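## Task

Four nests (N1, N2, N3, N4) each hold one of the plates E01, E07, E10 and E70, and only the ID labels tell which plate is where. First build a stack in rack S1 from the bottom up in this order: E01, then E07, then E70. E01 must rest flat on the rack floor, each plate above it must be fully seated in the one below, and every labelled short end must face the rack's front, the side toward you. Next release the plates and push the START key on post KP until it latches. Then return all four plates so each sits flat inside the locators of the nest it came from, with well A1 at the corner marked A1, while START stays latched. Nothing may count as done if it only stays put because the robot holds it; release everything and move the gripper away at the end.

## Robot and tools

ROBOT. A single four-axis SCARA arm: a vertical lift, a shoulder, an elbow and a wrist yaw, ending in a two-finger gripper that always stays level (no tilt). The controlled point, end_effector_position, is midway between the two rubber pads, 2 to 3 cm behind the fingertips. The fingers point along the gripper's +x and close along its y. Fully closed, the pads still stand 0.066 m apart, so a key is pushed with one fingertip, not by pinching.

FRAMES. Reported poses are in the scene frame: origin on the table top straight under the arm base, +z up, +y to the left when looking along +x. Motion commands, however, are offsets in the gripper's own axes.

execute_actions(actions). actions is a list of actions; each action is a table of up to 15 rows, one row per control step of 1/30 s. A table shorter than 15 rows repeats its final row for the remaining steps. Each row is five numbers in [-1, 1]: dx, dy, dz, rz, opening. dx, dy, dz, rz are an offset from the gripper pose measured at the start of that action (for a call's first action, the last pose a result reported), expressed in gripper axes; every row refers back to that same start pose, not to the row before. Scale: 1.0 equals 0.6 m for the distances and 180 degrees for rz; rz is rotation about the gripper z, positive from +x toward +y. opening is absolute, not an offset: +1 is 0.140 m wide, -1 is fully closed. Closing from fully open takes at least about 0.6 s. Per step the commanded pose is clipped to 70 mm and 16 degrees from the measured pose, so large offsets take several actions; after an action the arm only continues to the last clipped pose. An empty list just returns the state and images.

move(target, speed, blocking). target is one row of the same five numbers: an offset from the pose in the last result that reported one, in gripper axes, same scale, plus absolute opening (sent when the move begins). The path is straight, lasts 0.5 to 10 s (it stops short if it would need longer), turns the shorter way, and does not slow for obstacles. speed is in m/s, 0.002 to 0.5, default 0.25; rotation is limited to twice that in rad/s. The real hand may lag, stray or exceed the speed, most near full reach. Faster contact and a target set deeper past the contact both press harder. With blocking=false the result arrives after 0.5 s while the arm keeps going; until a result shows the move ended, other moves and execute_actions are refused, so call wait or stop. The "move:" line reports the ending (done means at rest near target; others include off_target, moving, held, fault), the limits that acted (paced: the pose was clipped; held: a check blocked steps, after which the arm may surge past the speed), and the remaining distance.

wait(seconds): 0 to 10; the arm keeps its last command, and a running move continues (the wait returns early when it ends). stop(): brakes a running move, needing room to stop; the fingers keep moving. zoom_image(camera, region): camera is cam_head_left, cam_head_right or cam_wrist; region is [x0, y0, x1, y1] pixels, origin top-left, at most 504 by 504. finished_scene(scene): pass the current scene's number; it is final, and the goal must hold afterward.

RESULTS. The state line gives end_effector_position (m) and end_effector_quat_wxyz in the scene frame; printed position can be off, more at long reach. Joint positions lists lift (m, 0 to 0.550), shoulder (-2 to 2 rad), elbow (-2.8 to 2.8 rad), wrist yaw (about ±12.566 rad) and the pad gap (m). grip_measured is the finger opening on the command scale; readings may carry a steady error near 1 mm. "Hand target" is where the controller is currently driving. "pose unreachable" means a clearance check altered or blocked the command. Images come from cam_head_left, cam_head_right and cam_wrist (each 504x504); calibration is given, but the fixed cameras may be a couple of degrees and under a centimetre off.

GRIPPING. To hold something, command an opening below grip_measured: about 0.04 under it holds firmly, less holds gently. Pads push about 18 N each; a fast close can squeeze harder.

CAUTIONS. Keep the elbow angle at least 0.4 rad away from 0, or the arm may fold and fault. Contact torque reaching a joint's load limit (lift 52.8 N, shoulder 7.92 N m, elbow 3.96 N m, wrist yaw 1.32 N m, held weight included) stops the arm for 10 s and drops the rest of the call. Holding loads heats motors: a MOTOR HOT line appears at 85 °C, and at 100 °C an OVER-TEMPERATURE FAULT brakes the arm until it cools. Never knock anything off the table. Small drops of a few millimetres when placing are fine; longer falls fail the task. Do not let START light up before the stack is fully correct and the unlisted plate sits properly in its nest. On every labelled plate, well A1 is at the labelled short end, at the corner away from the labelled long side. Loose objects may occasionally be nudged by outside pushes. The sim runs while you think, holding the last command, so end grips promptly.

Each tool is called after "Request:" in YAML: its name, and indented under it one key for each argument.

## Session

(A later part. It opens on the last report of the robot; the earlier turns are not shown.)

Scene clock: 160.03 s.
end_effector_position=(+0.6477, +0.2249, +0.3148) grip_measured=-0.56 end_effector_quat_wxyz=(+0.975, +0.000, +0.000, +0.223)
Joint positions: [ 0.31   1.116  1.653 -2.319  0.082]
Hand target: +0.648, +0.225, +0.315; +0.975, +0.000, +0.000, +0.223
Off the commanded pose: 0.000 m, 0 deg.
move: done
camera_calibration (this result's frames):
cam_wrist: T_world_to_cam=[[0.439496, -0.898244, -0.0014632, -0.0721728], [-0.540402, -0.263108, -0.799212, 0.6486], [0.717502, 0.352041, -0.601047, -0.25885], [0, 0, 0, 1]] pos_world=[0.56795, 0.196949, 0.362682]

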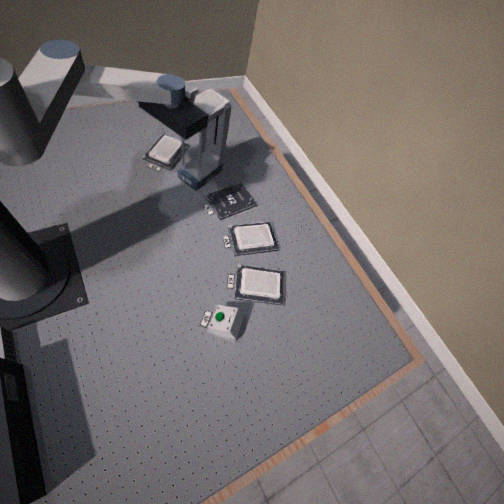

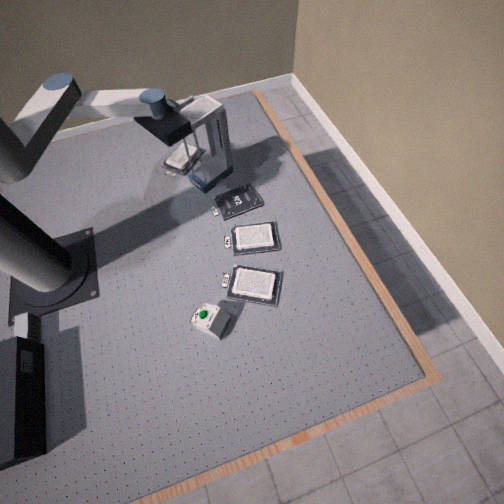

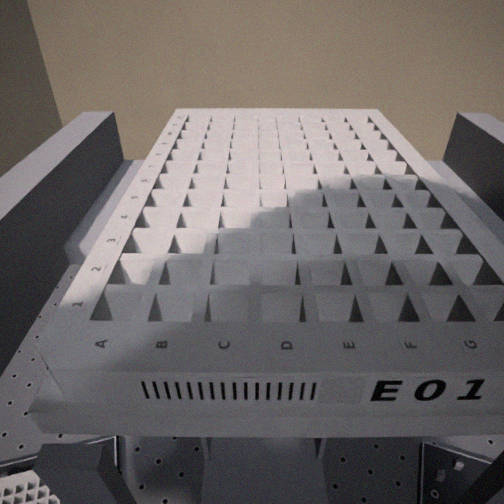

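Request:
move:
  target: [0, 0.0012, 0, 0.005, -0.6]
  speed: 0.01

Request:
zoom_image:
  camera: "cam_wrist"
  region: [0, 384, 160, 504]

Request:
zoom_image:
  camera: "cam_wrist"
  region: [180, 420, 350, 504]

Scene clock: 194.07 s.
end_effector_position=(+0.6474, +0.2255, +0.3148) grip_measured=-0.56 end_effector_quat_wxyz=(+0.973, +0.000, +0.000, +0.230)
Joint positions: [ 0.31   1.112  1.653 -2.3    0.082]
Hand target: +0.647, +0.226, +0.315; +0.973, +0.000, +0.000, +0.231
Off the commanded pose: 0.000 m, 0 deg.
move: done
camera_calibration (this result's frames):
cam_wrist: T_world_to_cam=[[0.453322, -0.891346, -0.0014632, -0.0819618], [-0.536272, -0.271426, -0.799212, 0.647789], [0.711977, 0.363085, -0.601047, -0.257749], [0, 0, 0, 1]] pos_world=[0.568058, 0.196356, 0.362682]

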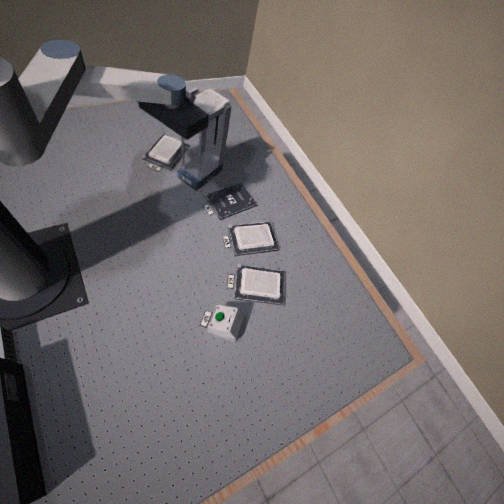

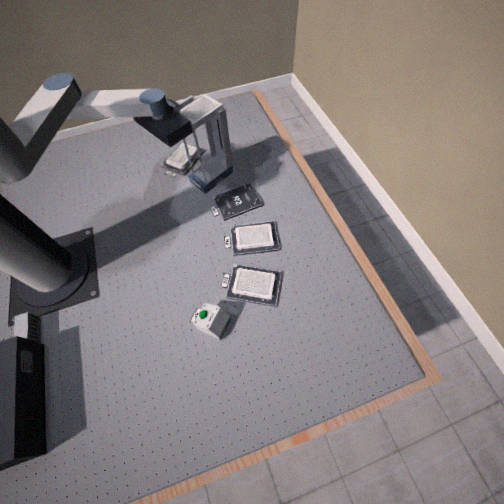

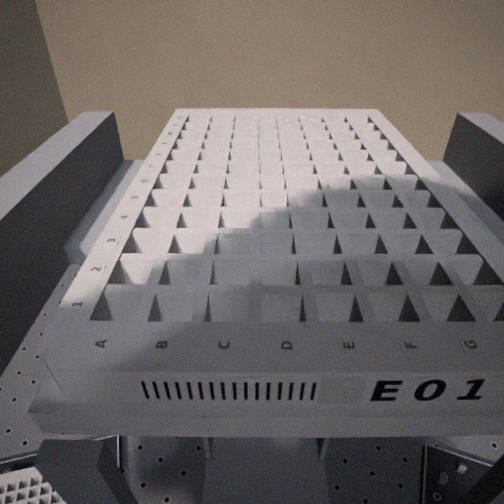

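Region (0, 384, 160, 504) of cam_wrist's 504x504 image, scaled by 3.150, with more detail than that image has; it fills the top 378 rows of this view, and the rest is white.

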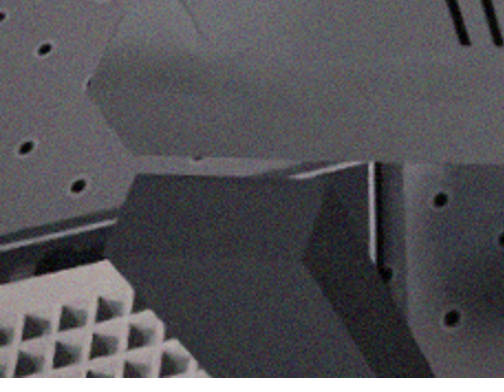

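Region (180, 420, 350, 504) of cam_wrist's 504x504 image, scaled by 2.965, with more detail than that image has; it fills the top 249 rows of this view, and the rest is white.

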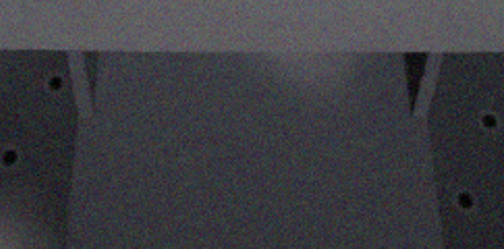

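Request:
move:
  target: [0, 0, -0.01, 0, -0.6]
  speed: 0.01

Scene clock: 197.80 s.
end_effector_position=(+0.6474, +0.2255, +0.3088) grip_measured=-0.56 end_effector_quat_wxyz=(+0.973, +0.000, +0.000, +0.230)
Joint positions: [ 0.304  1.112  1.653 -2.3    0.082]
Hand target: +0.647, +0.226, +0.309; +0.973, +0.000, +0.000, +0.230
Off the commanded pose: 0.000 m, 0 deg.
move: done
camera_calibration (this result's frames):
cam_wrist: T_world_to_cam=[[0.453332, -0.891341, -0.0014632, -0.0819728], [-0.536269, -0.271432, -0.799212, 0.642994], [0.711973, 0.363093, -0.601047, -0.261355], [0, 0, 0, 1]] pos_world=[0.568056, 0.19636, 0.356682]

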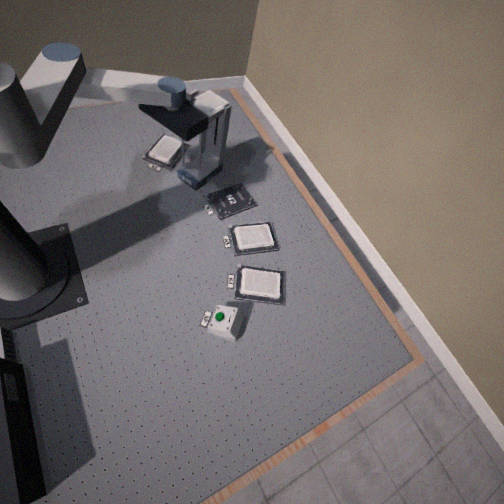

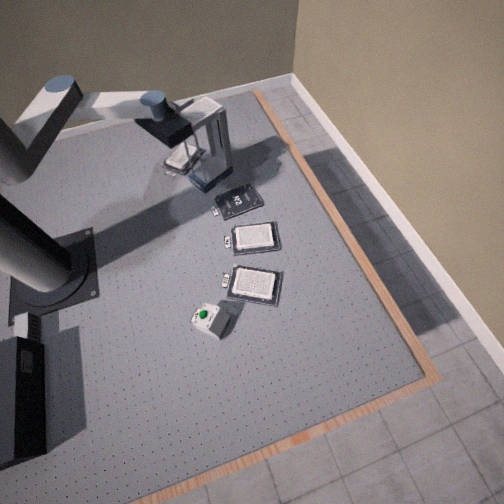

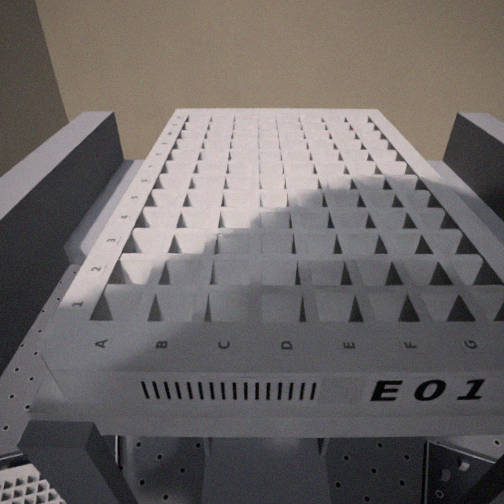

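Request:
move:
  target: [0, 0, -0.05, 0, -0.6]
  speed: 0.05

Request:
zoom_image:
  camera: "cam_wrist"
  region: [110, 40, 450, 190]

Scene clock: 200.90 s.
end_effector_position=(+0.6474, +0.2255, +0.2787) grip_measured=-0.56 end_effector_quat_wxyz=(+0.973, +0.000, +0.000, +0.230)
Joint positions: [ 0.274  1.112  1.653 -2.3    0.082]
Hand target: +0.647, +0.226, +0.279; +0.973, +0.000, +0.000, +0.230
Off the commanded pose: 0.000 m, 0 deg.
move: done
camera_calibration (this result's frames):
cam_wrist: T_world_to_cam=[[0.453317, -0.891348, -0.0014632, -0.0820103], [-0.536274, -0.271423, -0.799212, 0.618953], [0.711979, 0.363081, -0.601047, -0.279433], [0, 0, 0, 1]] pos_world=[0.568056, 0.196355, 0.326603]

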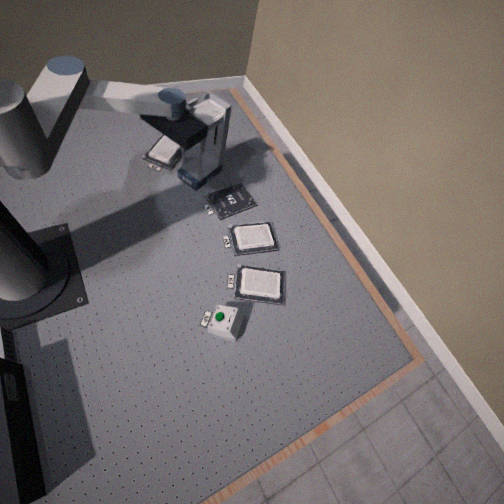

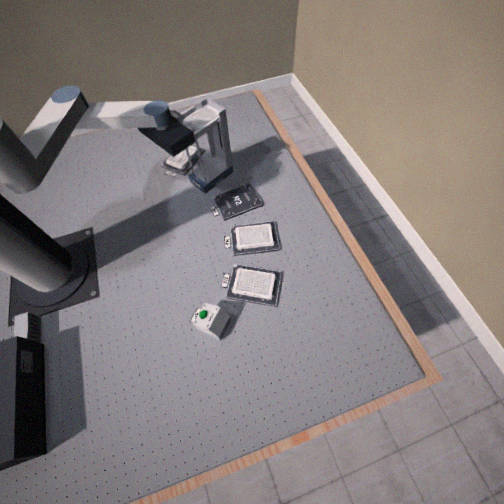

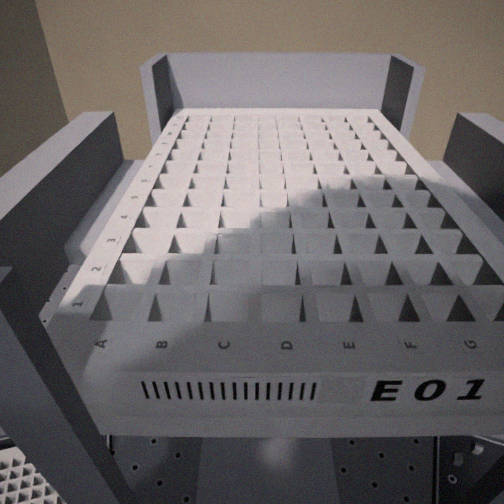

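Region (110, 40, 450, 190) of cam_wrist's 504x504 image, scaled by 1.482, with more detail than that image has; it fills the top 222 rows of this view, and the rest is white.

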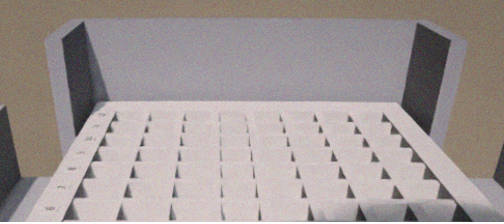

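Request:
move:
  target: [0, 0, -0.3395, 0, -0.6]
  speed: 0.15

Request:
move:
  target: [0, 0, -0.0165, 0, -0.6]
  speed: 0.02

Scene clock: 205.70 s.
end_effector_position=(+0.6474, +0.2255, +0.0749) grip_measured=-0.56 end_effector_quat_wxyz=(+0.973, +0.000, +0.000, +0.230)
Joint positions: [ 0.07   1.112  1.653 -2.3    0.082]
Hand target: +0.647, +0.226, +0.075; +0.973, +0.000, +0.000, +0.230
Off the commanded pose: 0.000 m, 0 deg.
move: done
camera_calibration (this result's frames):
cam_wrist: T_world_to_cam=[[0.453277, -0.891368, -0.0014632, -0.0822919], [-0.536286, -0.271399, -0.799212, 0.456088], [0.711996, 0.363049, -0.601047, -0.401911], [0, 0, 0, 1]] pos_world=[0.568053, 0.196343, 0.122823]

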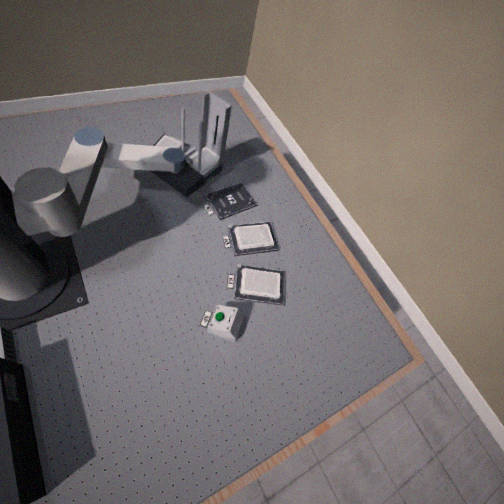

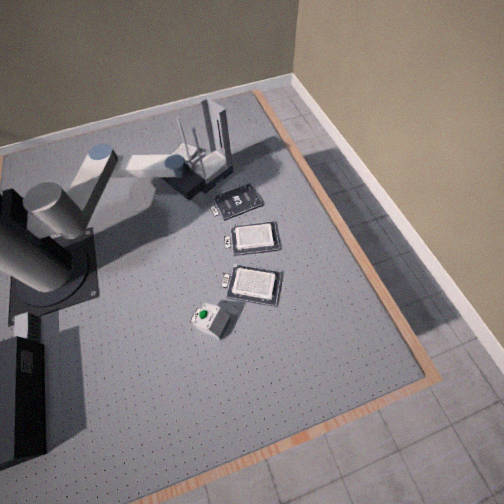

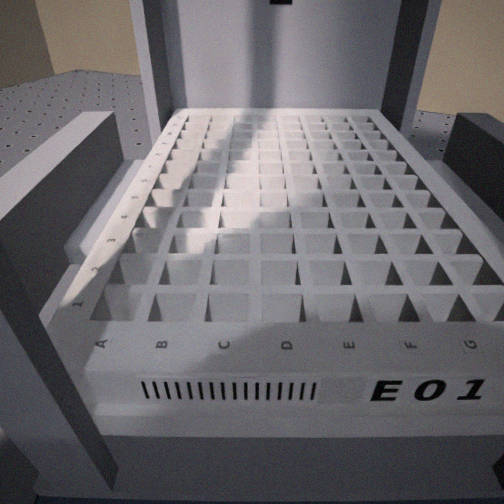

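Scene clock: 206.43 s.
end_effector_position=(+0.6474, +0.2255, +0.0650) grip_measured=-0.56 end_effector_quat_wxyz=(+0.973, +0.000, +0.000, +0.230)
Joint positions: [ 0.06   1.112  1.653 -2.3    0.082]
Hand target: +0.647, +0.226, +0.065; +0.973, +0.000, +0.000, +0.230
Off the commanded pose: 0.000 m, 0 deg.
move: done
camera_calibration (this result's frames):
cam_wrist: T_world_to_cam=[[0.453276, -0.891369, -0.0014632, -0.0823058], [-0.536286, -0.271398, -0.799212, 0.448137], [0.711996, 0.363048, -0.601047, -0.407891], [0, 0, 0, 1]] pos_world=[0.568053, 0.196343, 0.112875]

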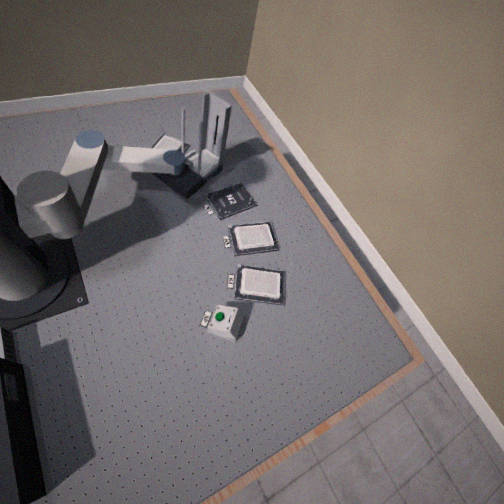

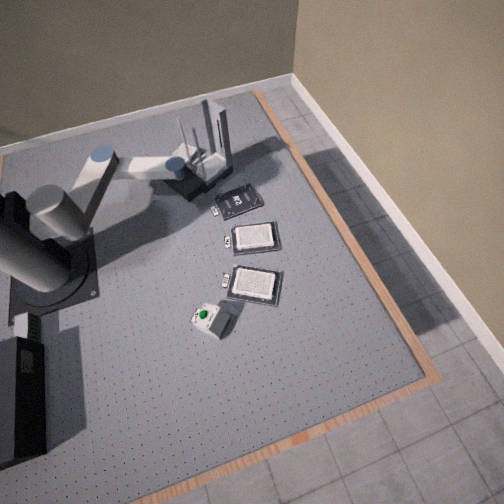

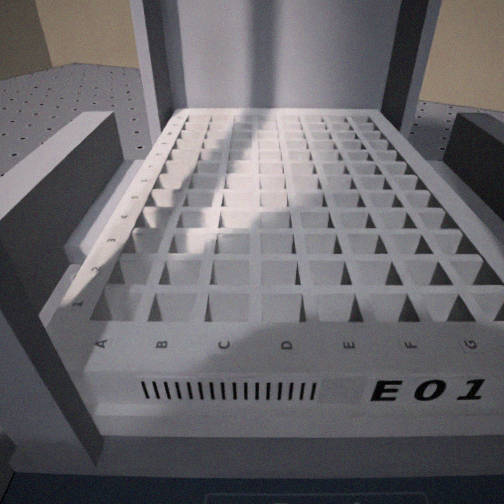

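Request:
move:
  target: [0, 0, -0.0013, 0, -0.6]
  speed: 0.01

Request:
execute_actions:
  actions:
    - [[0,0,0,0,-0.08]]

Scene clock: 210.10 s.
end_effector_position=(+0.6474, +0.2255, +0.0642) grip_measured=-0.56 end_effector_quat_wxyz=(+0.973, +0.000, +0.000, +0.230)
Joint positions: [ 0.059  1.112  1.653 -2.3    0.082]
Hand target: +0.647, +0.226, +0.064; +0.973, +0.000, +0.000, +0.230
Off the commanded pose: 0.000 m, 0 deg.
move: done
camera_calibration (this result's frames):
cam_wrist: T_world_to_cam=[[0.453276, -0.891369, -0.0014632, -0.082307], [-0.536286, -0.271398, -0.799212, 0.447551], [0.711996, 0.363048, -0.601047, -0.408331], [0, 0, 0, 1]] pos_world=[0.568053, 0.196343, 0.112141]

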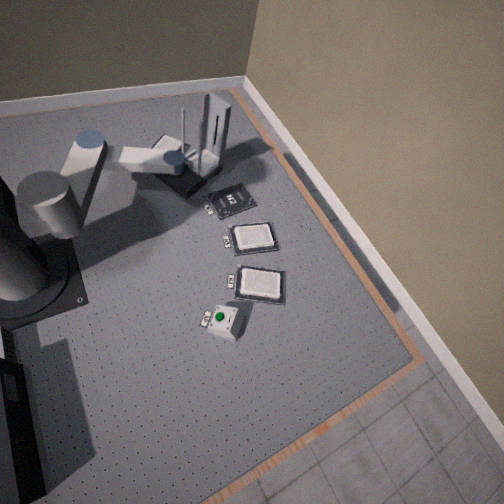

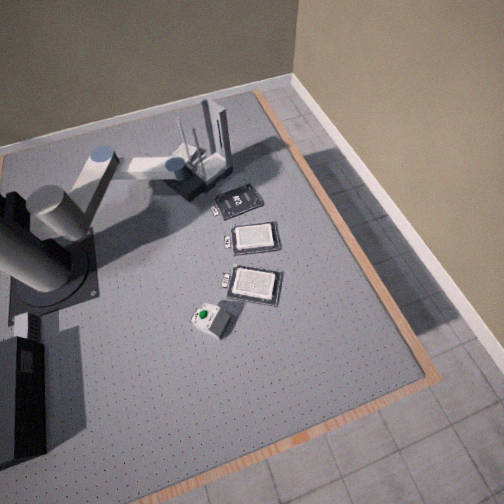

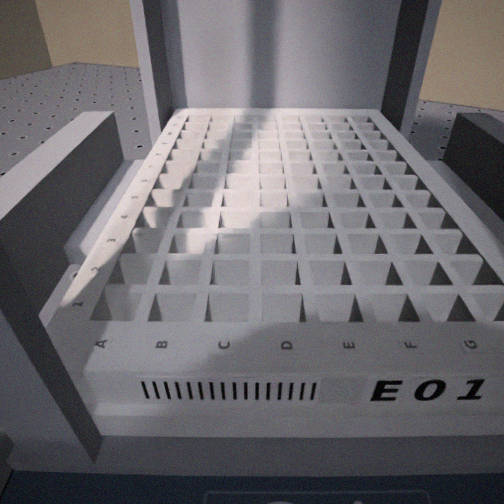

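Scene clock: 210.60 s.
end_effector_position=(+0.6474, +0.2255, +0.0642) grip_measured=-0.08 end_effector_quat_wxyz=(+0.973, +0.000, +0.000, +0.230)
Joint positions: [ 0.059  1.112  1.653 -2.3    0.1  ]
Hand target: +0.647, +0.226, +0.064; +0.973, +0.000, +0.000, +0.230
Off the commanded pose: 0.000 m, 0 deg.
camera_calibration (this result's frames):
cam_wrist: T_world_to_cam=[[0.453274, -0.89137, -0.0014632, -0.0823056], [-0.536287, -0.271397, -0.799212, 0.447551], [0.711997, 0.363046, -0.601047, -0.408332], [0, 0, 0, 1]] pos_world=[0.568053, 0.196343, 0.112141]

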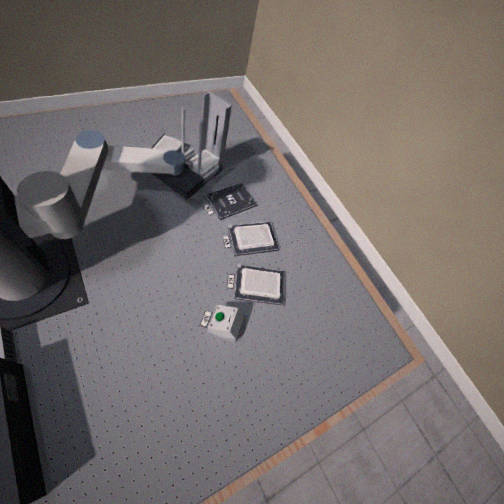

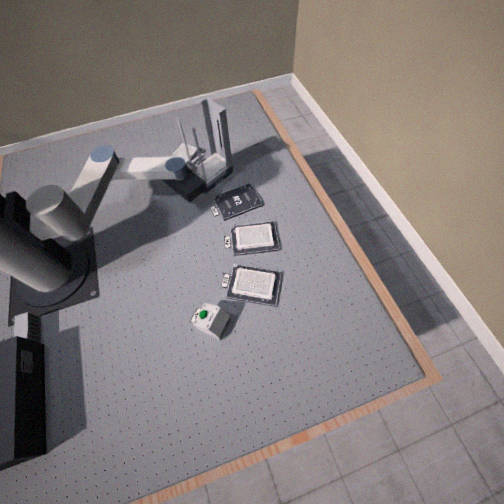

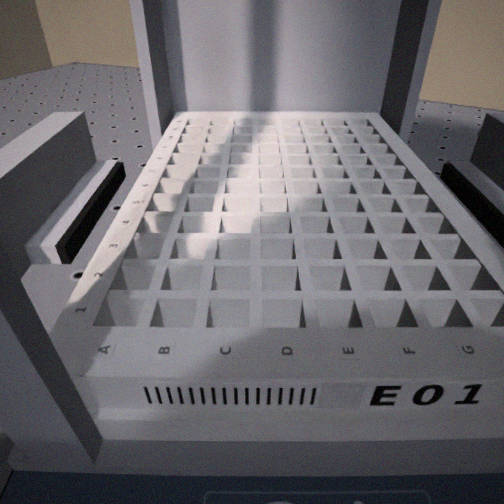

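Request:
move:
  target: [-0.19167, 0, 0, 0, -0.08]
  speed: 0.15

Scene clock: 222.17 s.
end_effector_position=(+0.5446, +0.1738, +0.0642) grip_measured=-0.08 end_effector_quat_wxyz=(+0.973, +0.000, +0.000, +0.230)
Joint positions: [ 0.059  1.332  1.075 -1.942  0.1  ]
Hand target: +0.545, +0.174, +0.064; +0.973, +0.000, +0.000, +0.230
Off the commanded pose: 0.000 m, 0 deg.
move: done
camera_calibration (this result's frames):
cam_wrist: T_world_to_cam=[[0.452931, -0.891544, -0.0014632, -0.0815647], [-0.536391, -0.271191, -0.799212, 0.378405], [0.712136, 0.362773, -0.601047, -0.31639], [0, 0, 0, 1]] pos_world=[0.465229, 0.144679, 0.112141]

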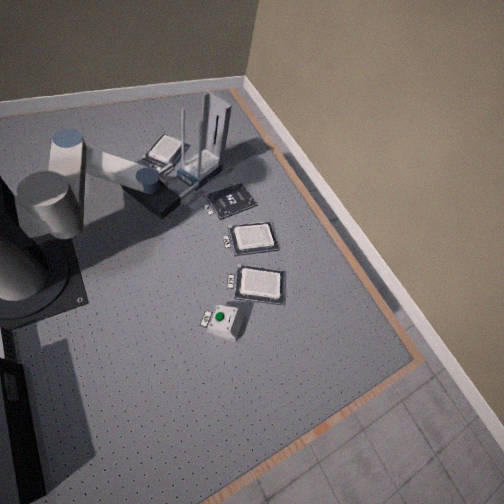

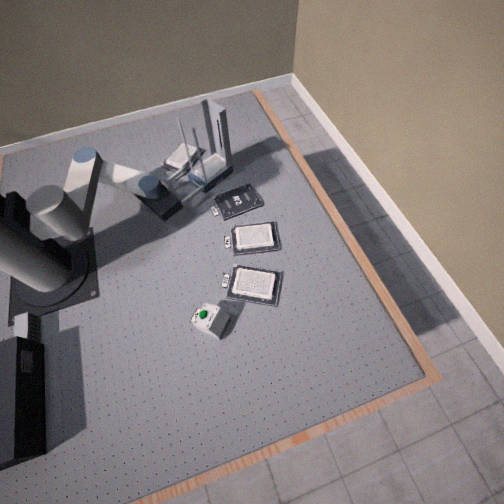

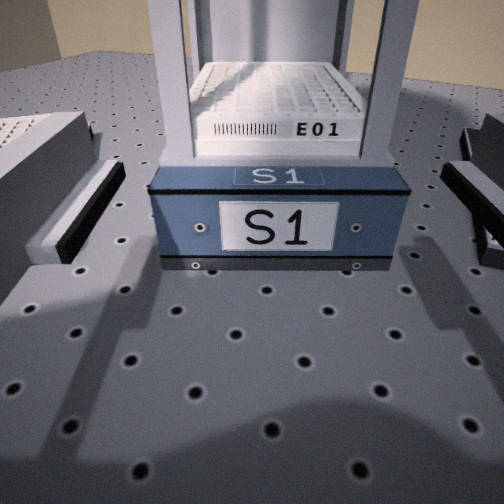

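Request:
move:
  target: [-0.05065, 0.21627, 0, 0.09311, -0.08]
  speed: 0.25

Scene clock: 226.40 s.
end_effector_position=(+0.4592, +0.2763, +0.0642) grip_measured=-0.08 end_effector_quat_wxyz=(+0.929, +0.000, +0.000, +0.370)
Joint positions: [ 0.059  1.703  1.02  -1.965  0.1  ]
Hand target: +0.459, +0.276, +0.064; +0.929, +0.000, +0.000, +0.370
Off the commanded pose: 0.000 m, 0 deg.
move: done
camera_calibration (this result's frames):
cam_wrist: T_world_to_cam=[[0.691246, -0.722618, -0.0014632, -0.107641], [-0.435137, -0.414627, -0.799212, 0.35351], [0.576918, 0.553089, -0.601047, -0.283223], [0, 0, 0, 1]] pos_world=[0.391628, 0.225439, 0.112141]

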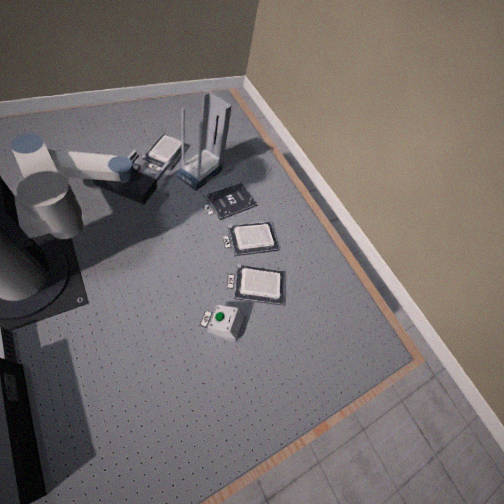

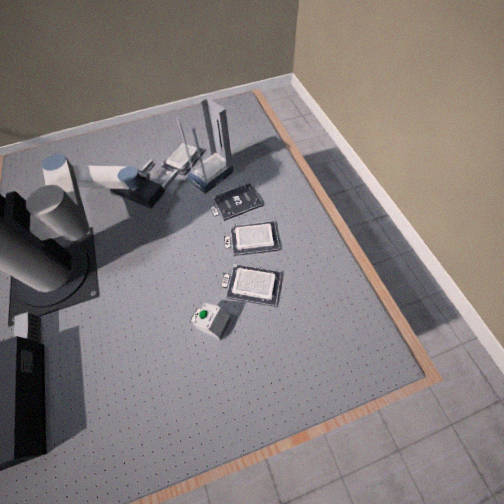

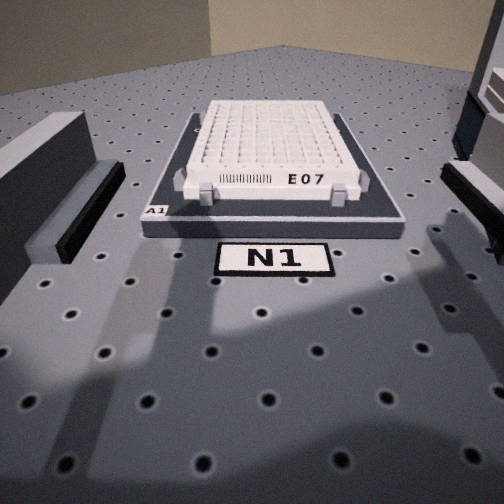

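Request:
move:
  target: [0.2167, -0.0003, -0.0203, -0.0002, -0.08]
  speed: 0.2

Request:
move:
  target: [0, 0, -0.0302, 0, -0.08]
  speed: 0.05

Request:
zoom_image:
  camera: "cam_wrist"
  region: [150, 90, 410, 190]

Scene clock: 230.50 s.
end_effector_position=(+0.5537, +0.3656, +0.0521) grip_measured=-0.08 end_effector_quat_wxyz=(+0.929, +0.000, +0.000, +0.370)
Joint positions: [ 0.047  1.438  1.67  -2.35   0.1  ]
Hand target: +0.554, +0.366, +0.052; +0.929, +0.000, +0.000, +0.370
Off the commanded pose: 0.000 m, 0 deg.
move: done
camera_calibration (this result's frames):
cam_wrist: T_world_to_cam=[[0.690962, -0.72289, -0.0014632, -0.108237], [-0.4353, -0.414456, -0.799212, 0.42201], [0.577136, 0.552862, -0.601047, -0.394527], [0, 0, 0, 1]] pos_world=[0.486184, 0.31478, 0.0999883]

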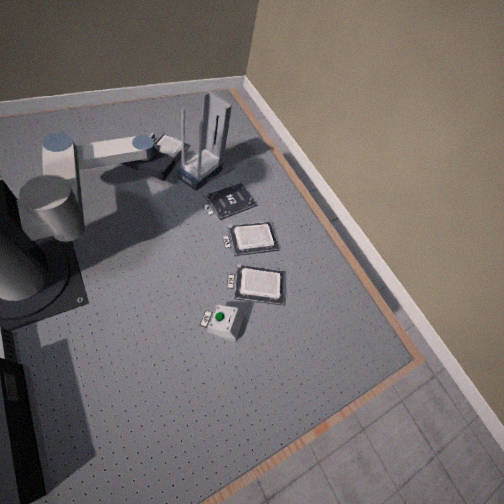

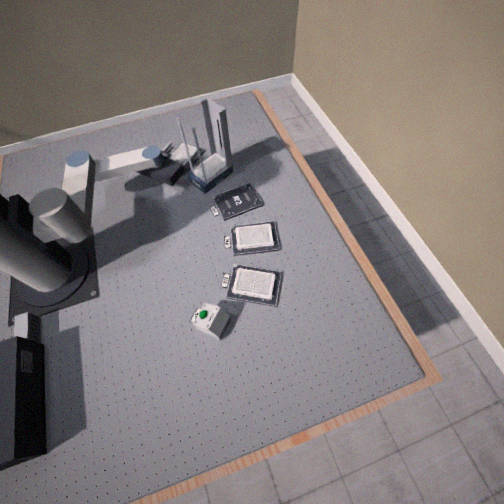

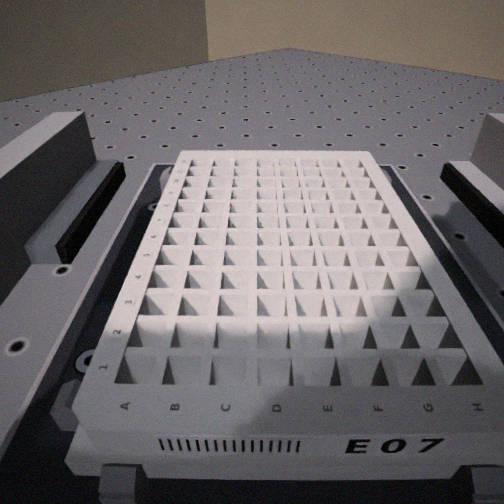

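Scene clock: 231.20 s.
end_effector_position=(+0.5537, +0.3656, +0.0339) grip_measured=-0.08 end_effector_quat_wxyz=(+0.929, +0.000, +0.000, +0.370)
Joint positions: [ 0.029  1.438  1.67  -2.35   0.1  ]
Hand target: +0.554, +0.366, +0.034; +0.929, +0.000, +0.000, +0.370
Off the commanded pose: 0.000 m, 0 deg.
move: done
camera_calibration (this result's frames):
cam_wrist: T_world_to_cam=[[0.690943, -0.722907, -0.0014632, -0.108258], [-0.43531, -0.414445, -0.799212, 0.407476], [0.57715, 0.552847, -0.601047, -0.405459], [0, 0, 0, 1]] pos_world=[0.486189, 0.314773, 0.0818015]

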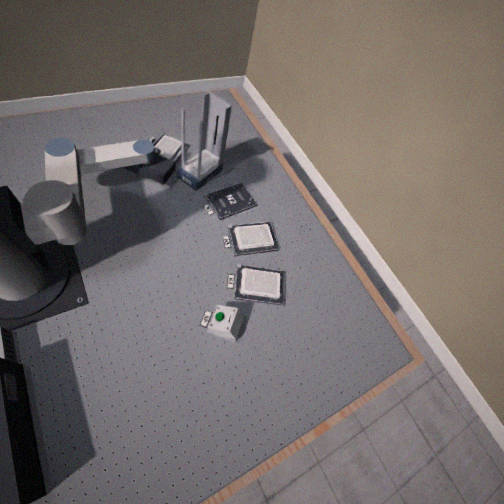

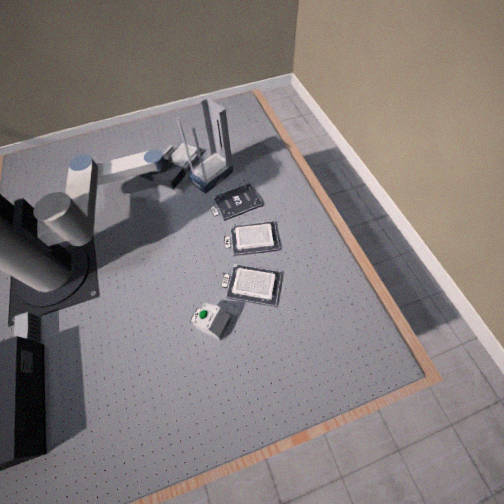

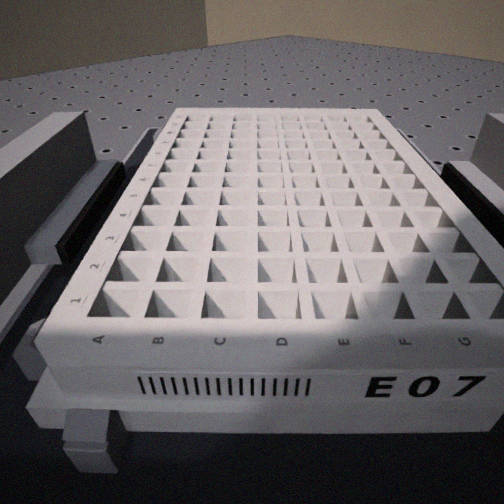

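Region (150, 90, 410, 190) of cam_wrist's 504x504 image, scaled by 1.938, with more detail than that image has; it fills the top 194 rows of this view, and the rest is white.

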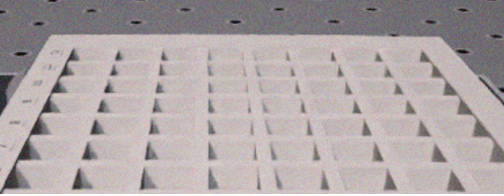

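Request:
move:
  target: [0.0012, 0.0008, 0, -0.0014, -0.08]
  speed: 0.01

Request:
zoom_image:
  camera: "cam_wrist"
  region: [150, 90, 410, 190]

Scene clock: 236.13 s.
end_effector_position=(+0.5540, +0.3663, +0.0339) grip_measured=-0.08 end_effector_quat_wxyz=(+0.930, +0.000, +0.000, +0.368)
Joint positions: [ 0.029  1.439  1.674 -2.36   0.1  ]
Hand target: +0.554, +0.366, +0.034; +0.930, +0.000, +0.000, +0.368
Off the commanded pose: 0.000 m, 0 deg.
move: done
camera_calibration (this result's frames):
cam_wrist: T_world_to_cam=[[0.687732, -0.725963, -0.0014632, -0.104972], [-0.437143, -0.412511, -0.799212, 0.408202], [0.579595, 0.550283, -0.601047, -0.406431], [0, 0, 0, 1]] pos_world=[0.486201, 0.315834, 0.0818025]

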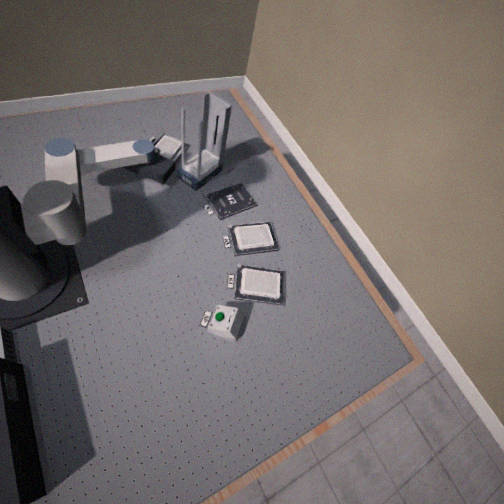

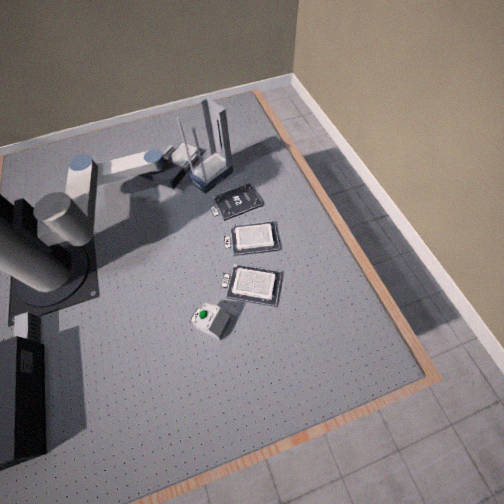

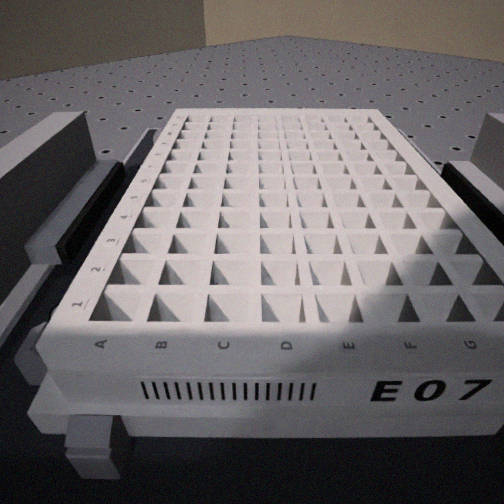

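Region (150, 90, 410, 190) of cam_wrist's 504x504 image, scaled by 1.938, with more detail than that image has; it fills the top 194 rows of this view, and the rest is white.

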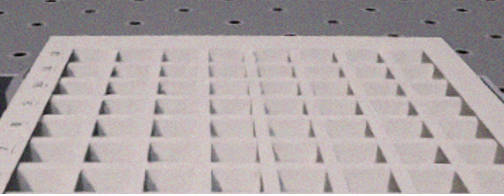

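Aligned. Grip.

Request:
execute_actions:
  actions:
    - [[0,0.0002,0,0,-0.44]]
    - [[0,0,0,0,-0.46],[0,0,0,0,-0.47],[0,0,0,0,-0.48],[0,0,0,0,-0.49],[0,0,0,0,-0.50],[0,0,0,0,-0.51],[0,0,0,0,-0.52],[0,0,0,0,-0.53],[0,0,0,0,-0.54],[0,0,0,0,-0.55],[0,0,0,0,-0.56],[0,0,0,0,-0.57],[0,0,0,0,-0.58],[0,0,0,0,-0.59],[0,0,0,0,-0.60]]

Request:
move:
  target: [0, 0, 0.49, 0, -0.6]
  speed: 0.2

Scene clock: 240.20 s.
end_effector_position=(+0.5539, +0.3664, +0.0339) grip_measured=-0.56 end_effector_quat_wxyz=(+0.930, +0.000, +0.000, +0.368)
Joint positions: [ 0.029  1.439  1.674 -2.36   0.082]
Hand target: +0.554, +0.366, +0.034; +0.930, +0.000, +0.000, +0.368
Off the commanded pose: 0.000 m, 0 deg.
camera_calibration (this result's frames):
cam_wrist: T_world_to_cam=[[0.687804, -0.725895, -0.0014632, -0.104963], [-0.437102, -0.412554, -0.799212, 0.408198], [0.579541, 0.550341, -0.601047, -0.406425], [0, 0, 0, 1]] pos_world=[0.486158, 0.315884, 0.0818025]

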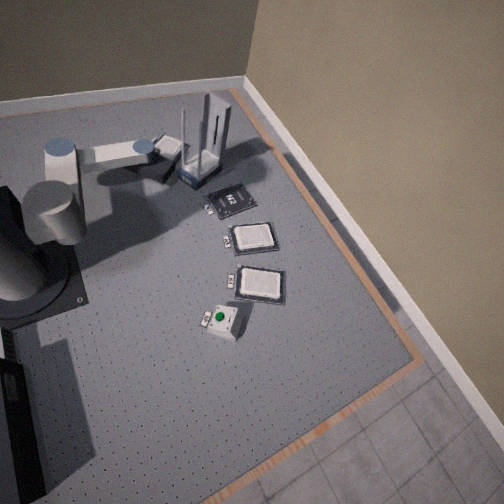

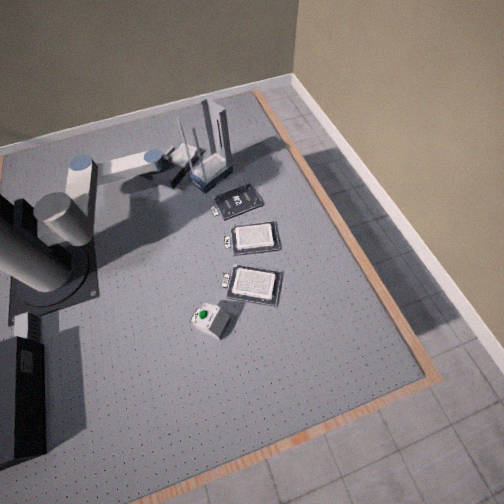

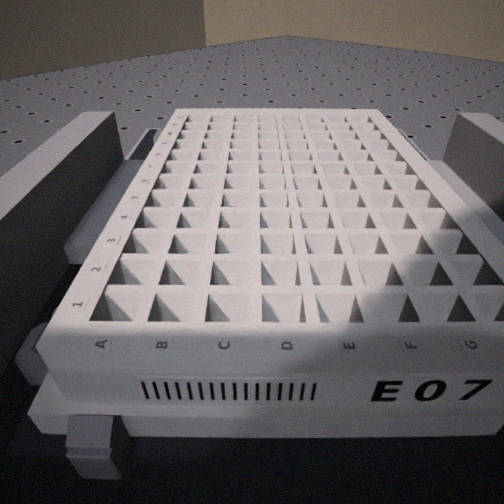

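Scene clock: 242.07 s.
end_effector_position=(+0.5539, +0.3664, +0.3280) grip_measured=-0.56 end_effector_quat_wxyz=(+0.930, +0.000, +0.000, +0.368)
Joint positions: [ 0.323  1.439  1.674 -2.36   0.082]
Hand target: +0.554, +0.366, +0.328; +0.930, +0.000, +0.000, +0.368
Off the commanded pose: 0.000 m, 0 deg.
move: done
camera_calibration (this result's frames):
cam_wrist: T_world_to_cam=[[0.687833, -0.725867, -0.0014632, -0.104545], [-0.437086, -0.412572, -0.799212, 0.64321], [0.579518, 0.550364, -0.601047, -0.229686], [0, 0, 0, 1]] pos_world=[0.486155, 0.315896, 0.375857]

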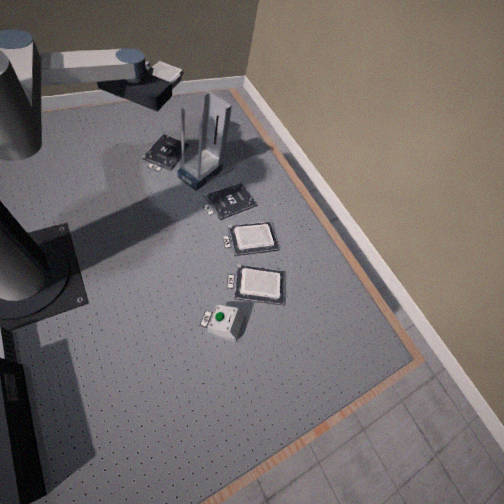

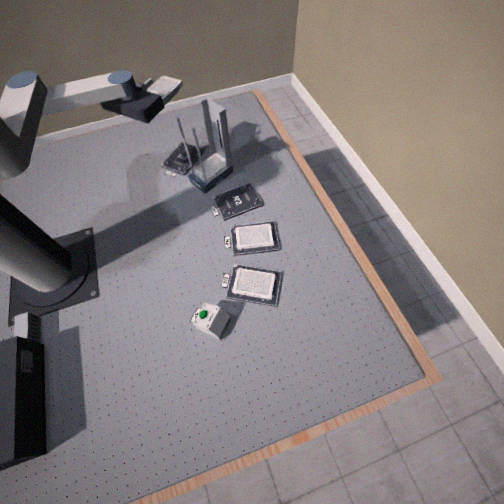

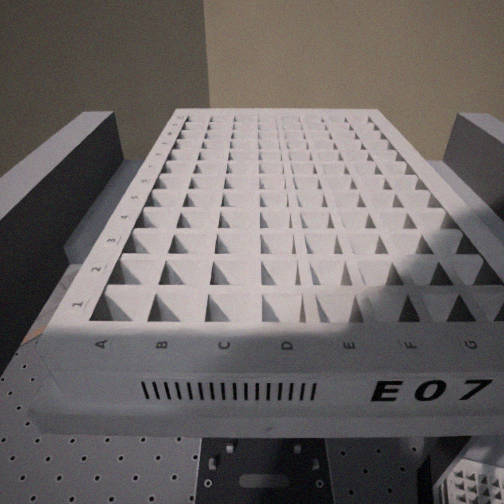

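Request:
move:
  target: [-0.04687, -0.2779, 0, -0.09167, -0.6]
  speed: 0.2

Request:
move:
  target: [0, 0, -0.022, 0, -0.6]
  speed: 0.03

Request:
zoom_image:
  camera: "cam_wrist"
  region: [0, 384, 160, 504]

Scene clock: 246.57 s.
end_effector_position=(+0.6475, +0.2254, +0.3280) grip_measured=-0.56 end_effector_quat_wxyz=(+0.973, +0.000, +0.000, +0.230)
Joint positions: [ 0.323  1.111  1.654 -2.3    0.082]
Hand target: +0.647, +0.226, +0.328; +0.973, +0.000, +0.000, +0.230
Off the commanded pose: 0.000 m, 0 deg.
move: done
camera_calibration (this result's frames):
cam_wrist: T_world_to_cam=[[0.452943, -0.891538, -0.0014632, -0.0818056], [-0.536387, -0.271198, -0.799212, 0.658385], [0.712131, 0.362783, -0.601047, -0.24992], [0, 0, 0, 1]] pos_world=[0.568179, 0.196287, 0.375856]

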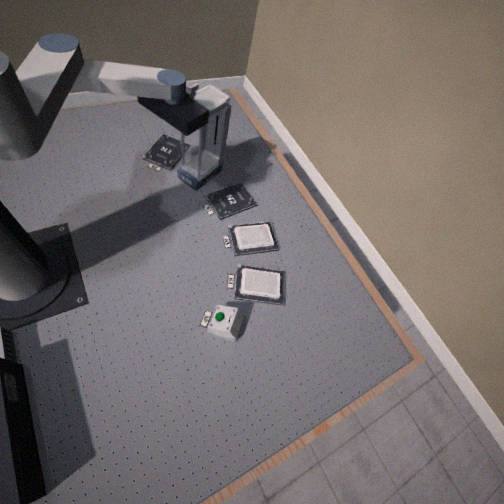

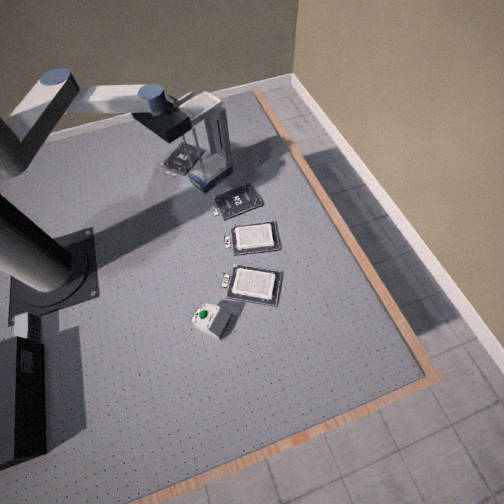

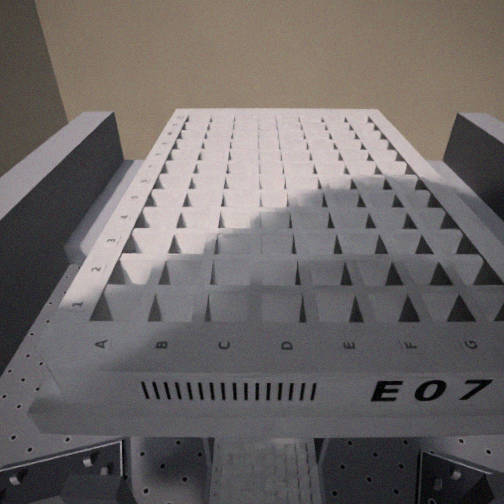

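Scene clock: 247.27 s.
end_effector_position=(+0.6475, +0.2254, +0.3147) grip_measured=-0.56 end_effector_quat_wxyz=(+0.973, +0.000, +0.000, +0.230)
Joint positions: [ 0.31   1.111  1.654 -2.3    0.082]
Hand target: +0.648, +0.225, +0.315; +0.973, +0.000, +0.000, +0.230
Off the commanded pose: 0.000 m, 0 deg.
move: done
camera_calibration (this result's frames):
cam_wrist: T_world_to_cam=[[0.452936, -0.891542, -0.0014632, -0.0818247], [-0.53639, -0.271194, -0.799212, 0.647773], [0.712135, 0.362777, -0.601047, -0.257903], [0, 0, 0, 1]] pos_world=[0.568181, 0.196283, 0.362577]

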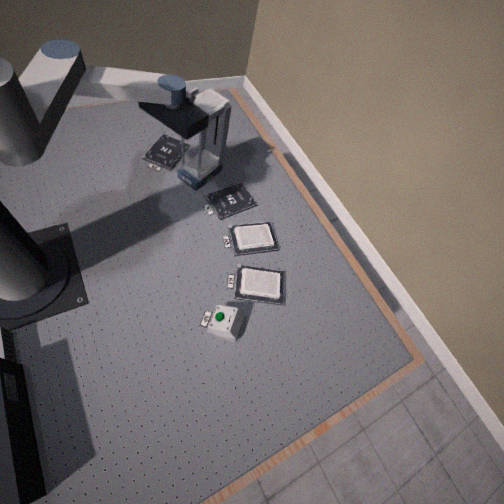

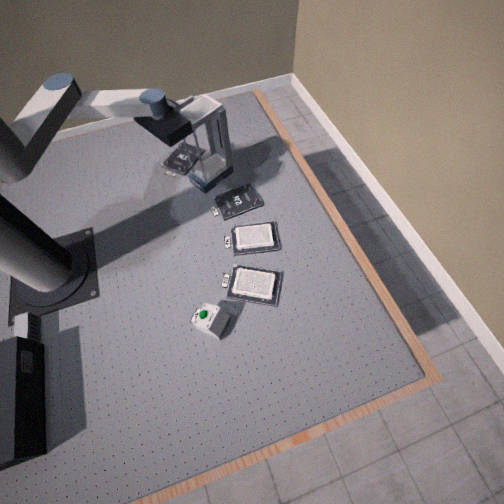

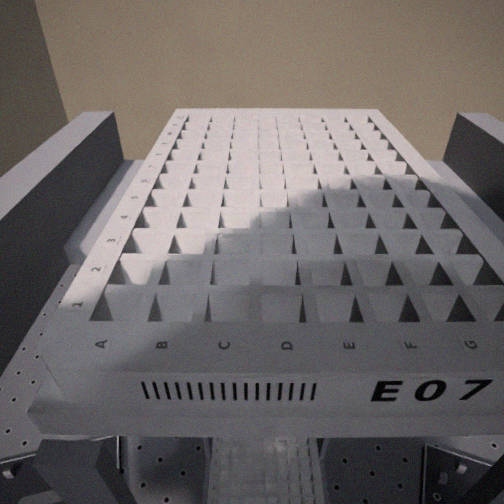

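Region (0, 384, 160, 504) of cam_wrist's 504x504 image, scaled by 3.150, with more detail than that image has; it fills the top 378 rows of this view, and the rest is white.

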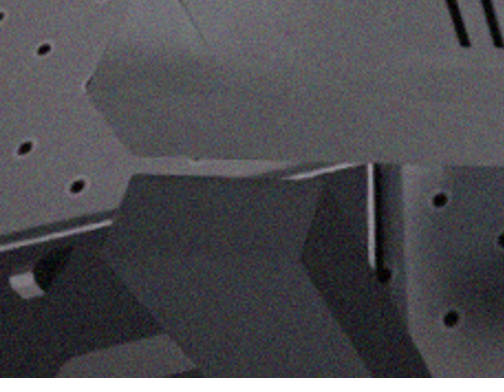

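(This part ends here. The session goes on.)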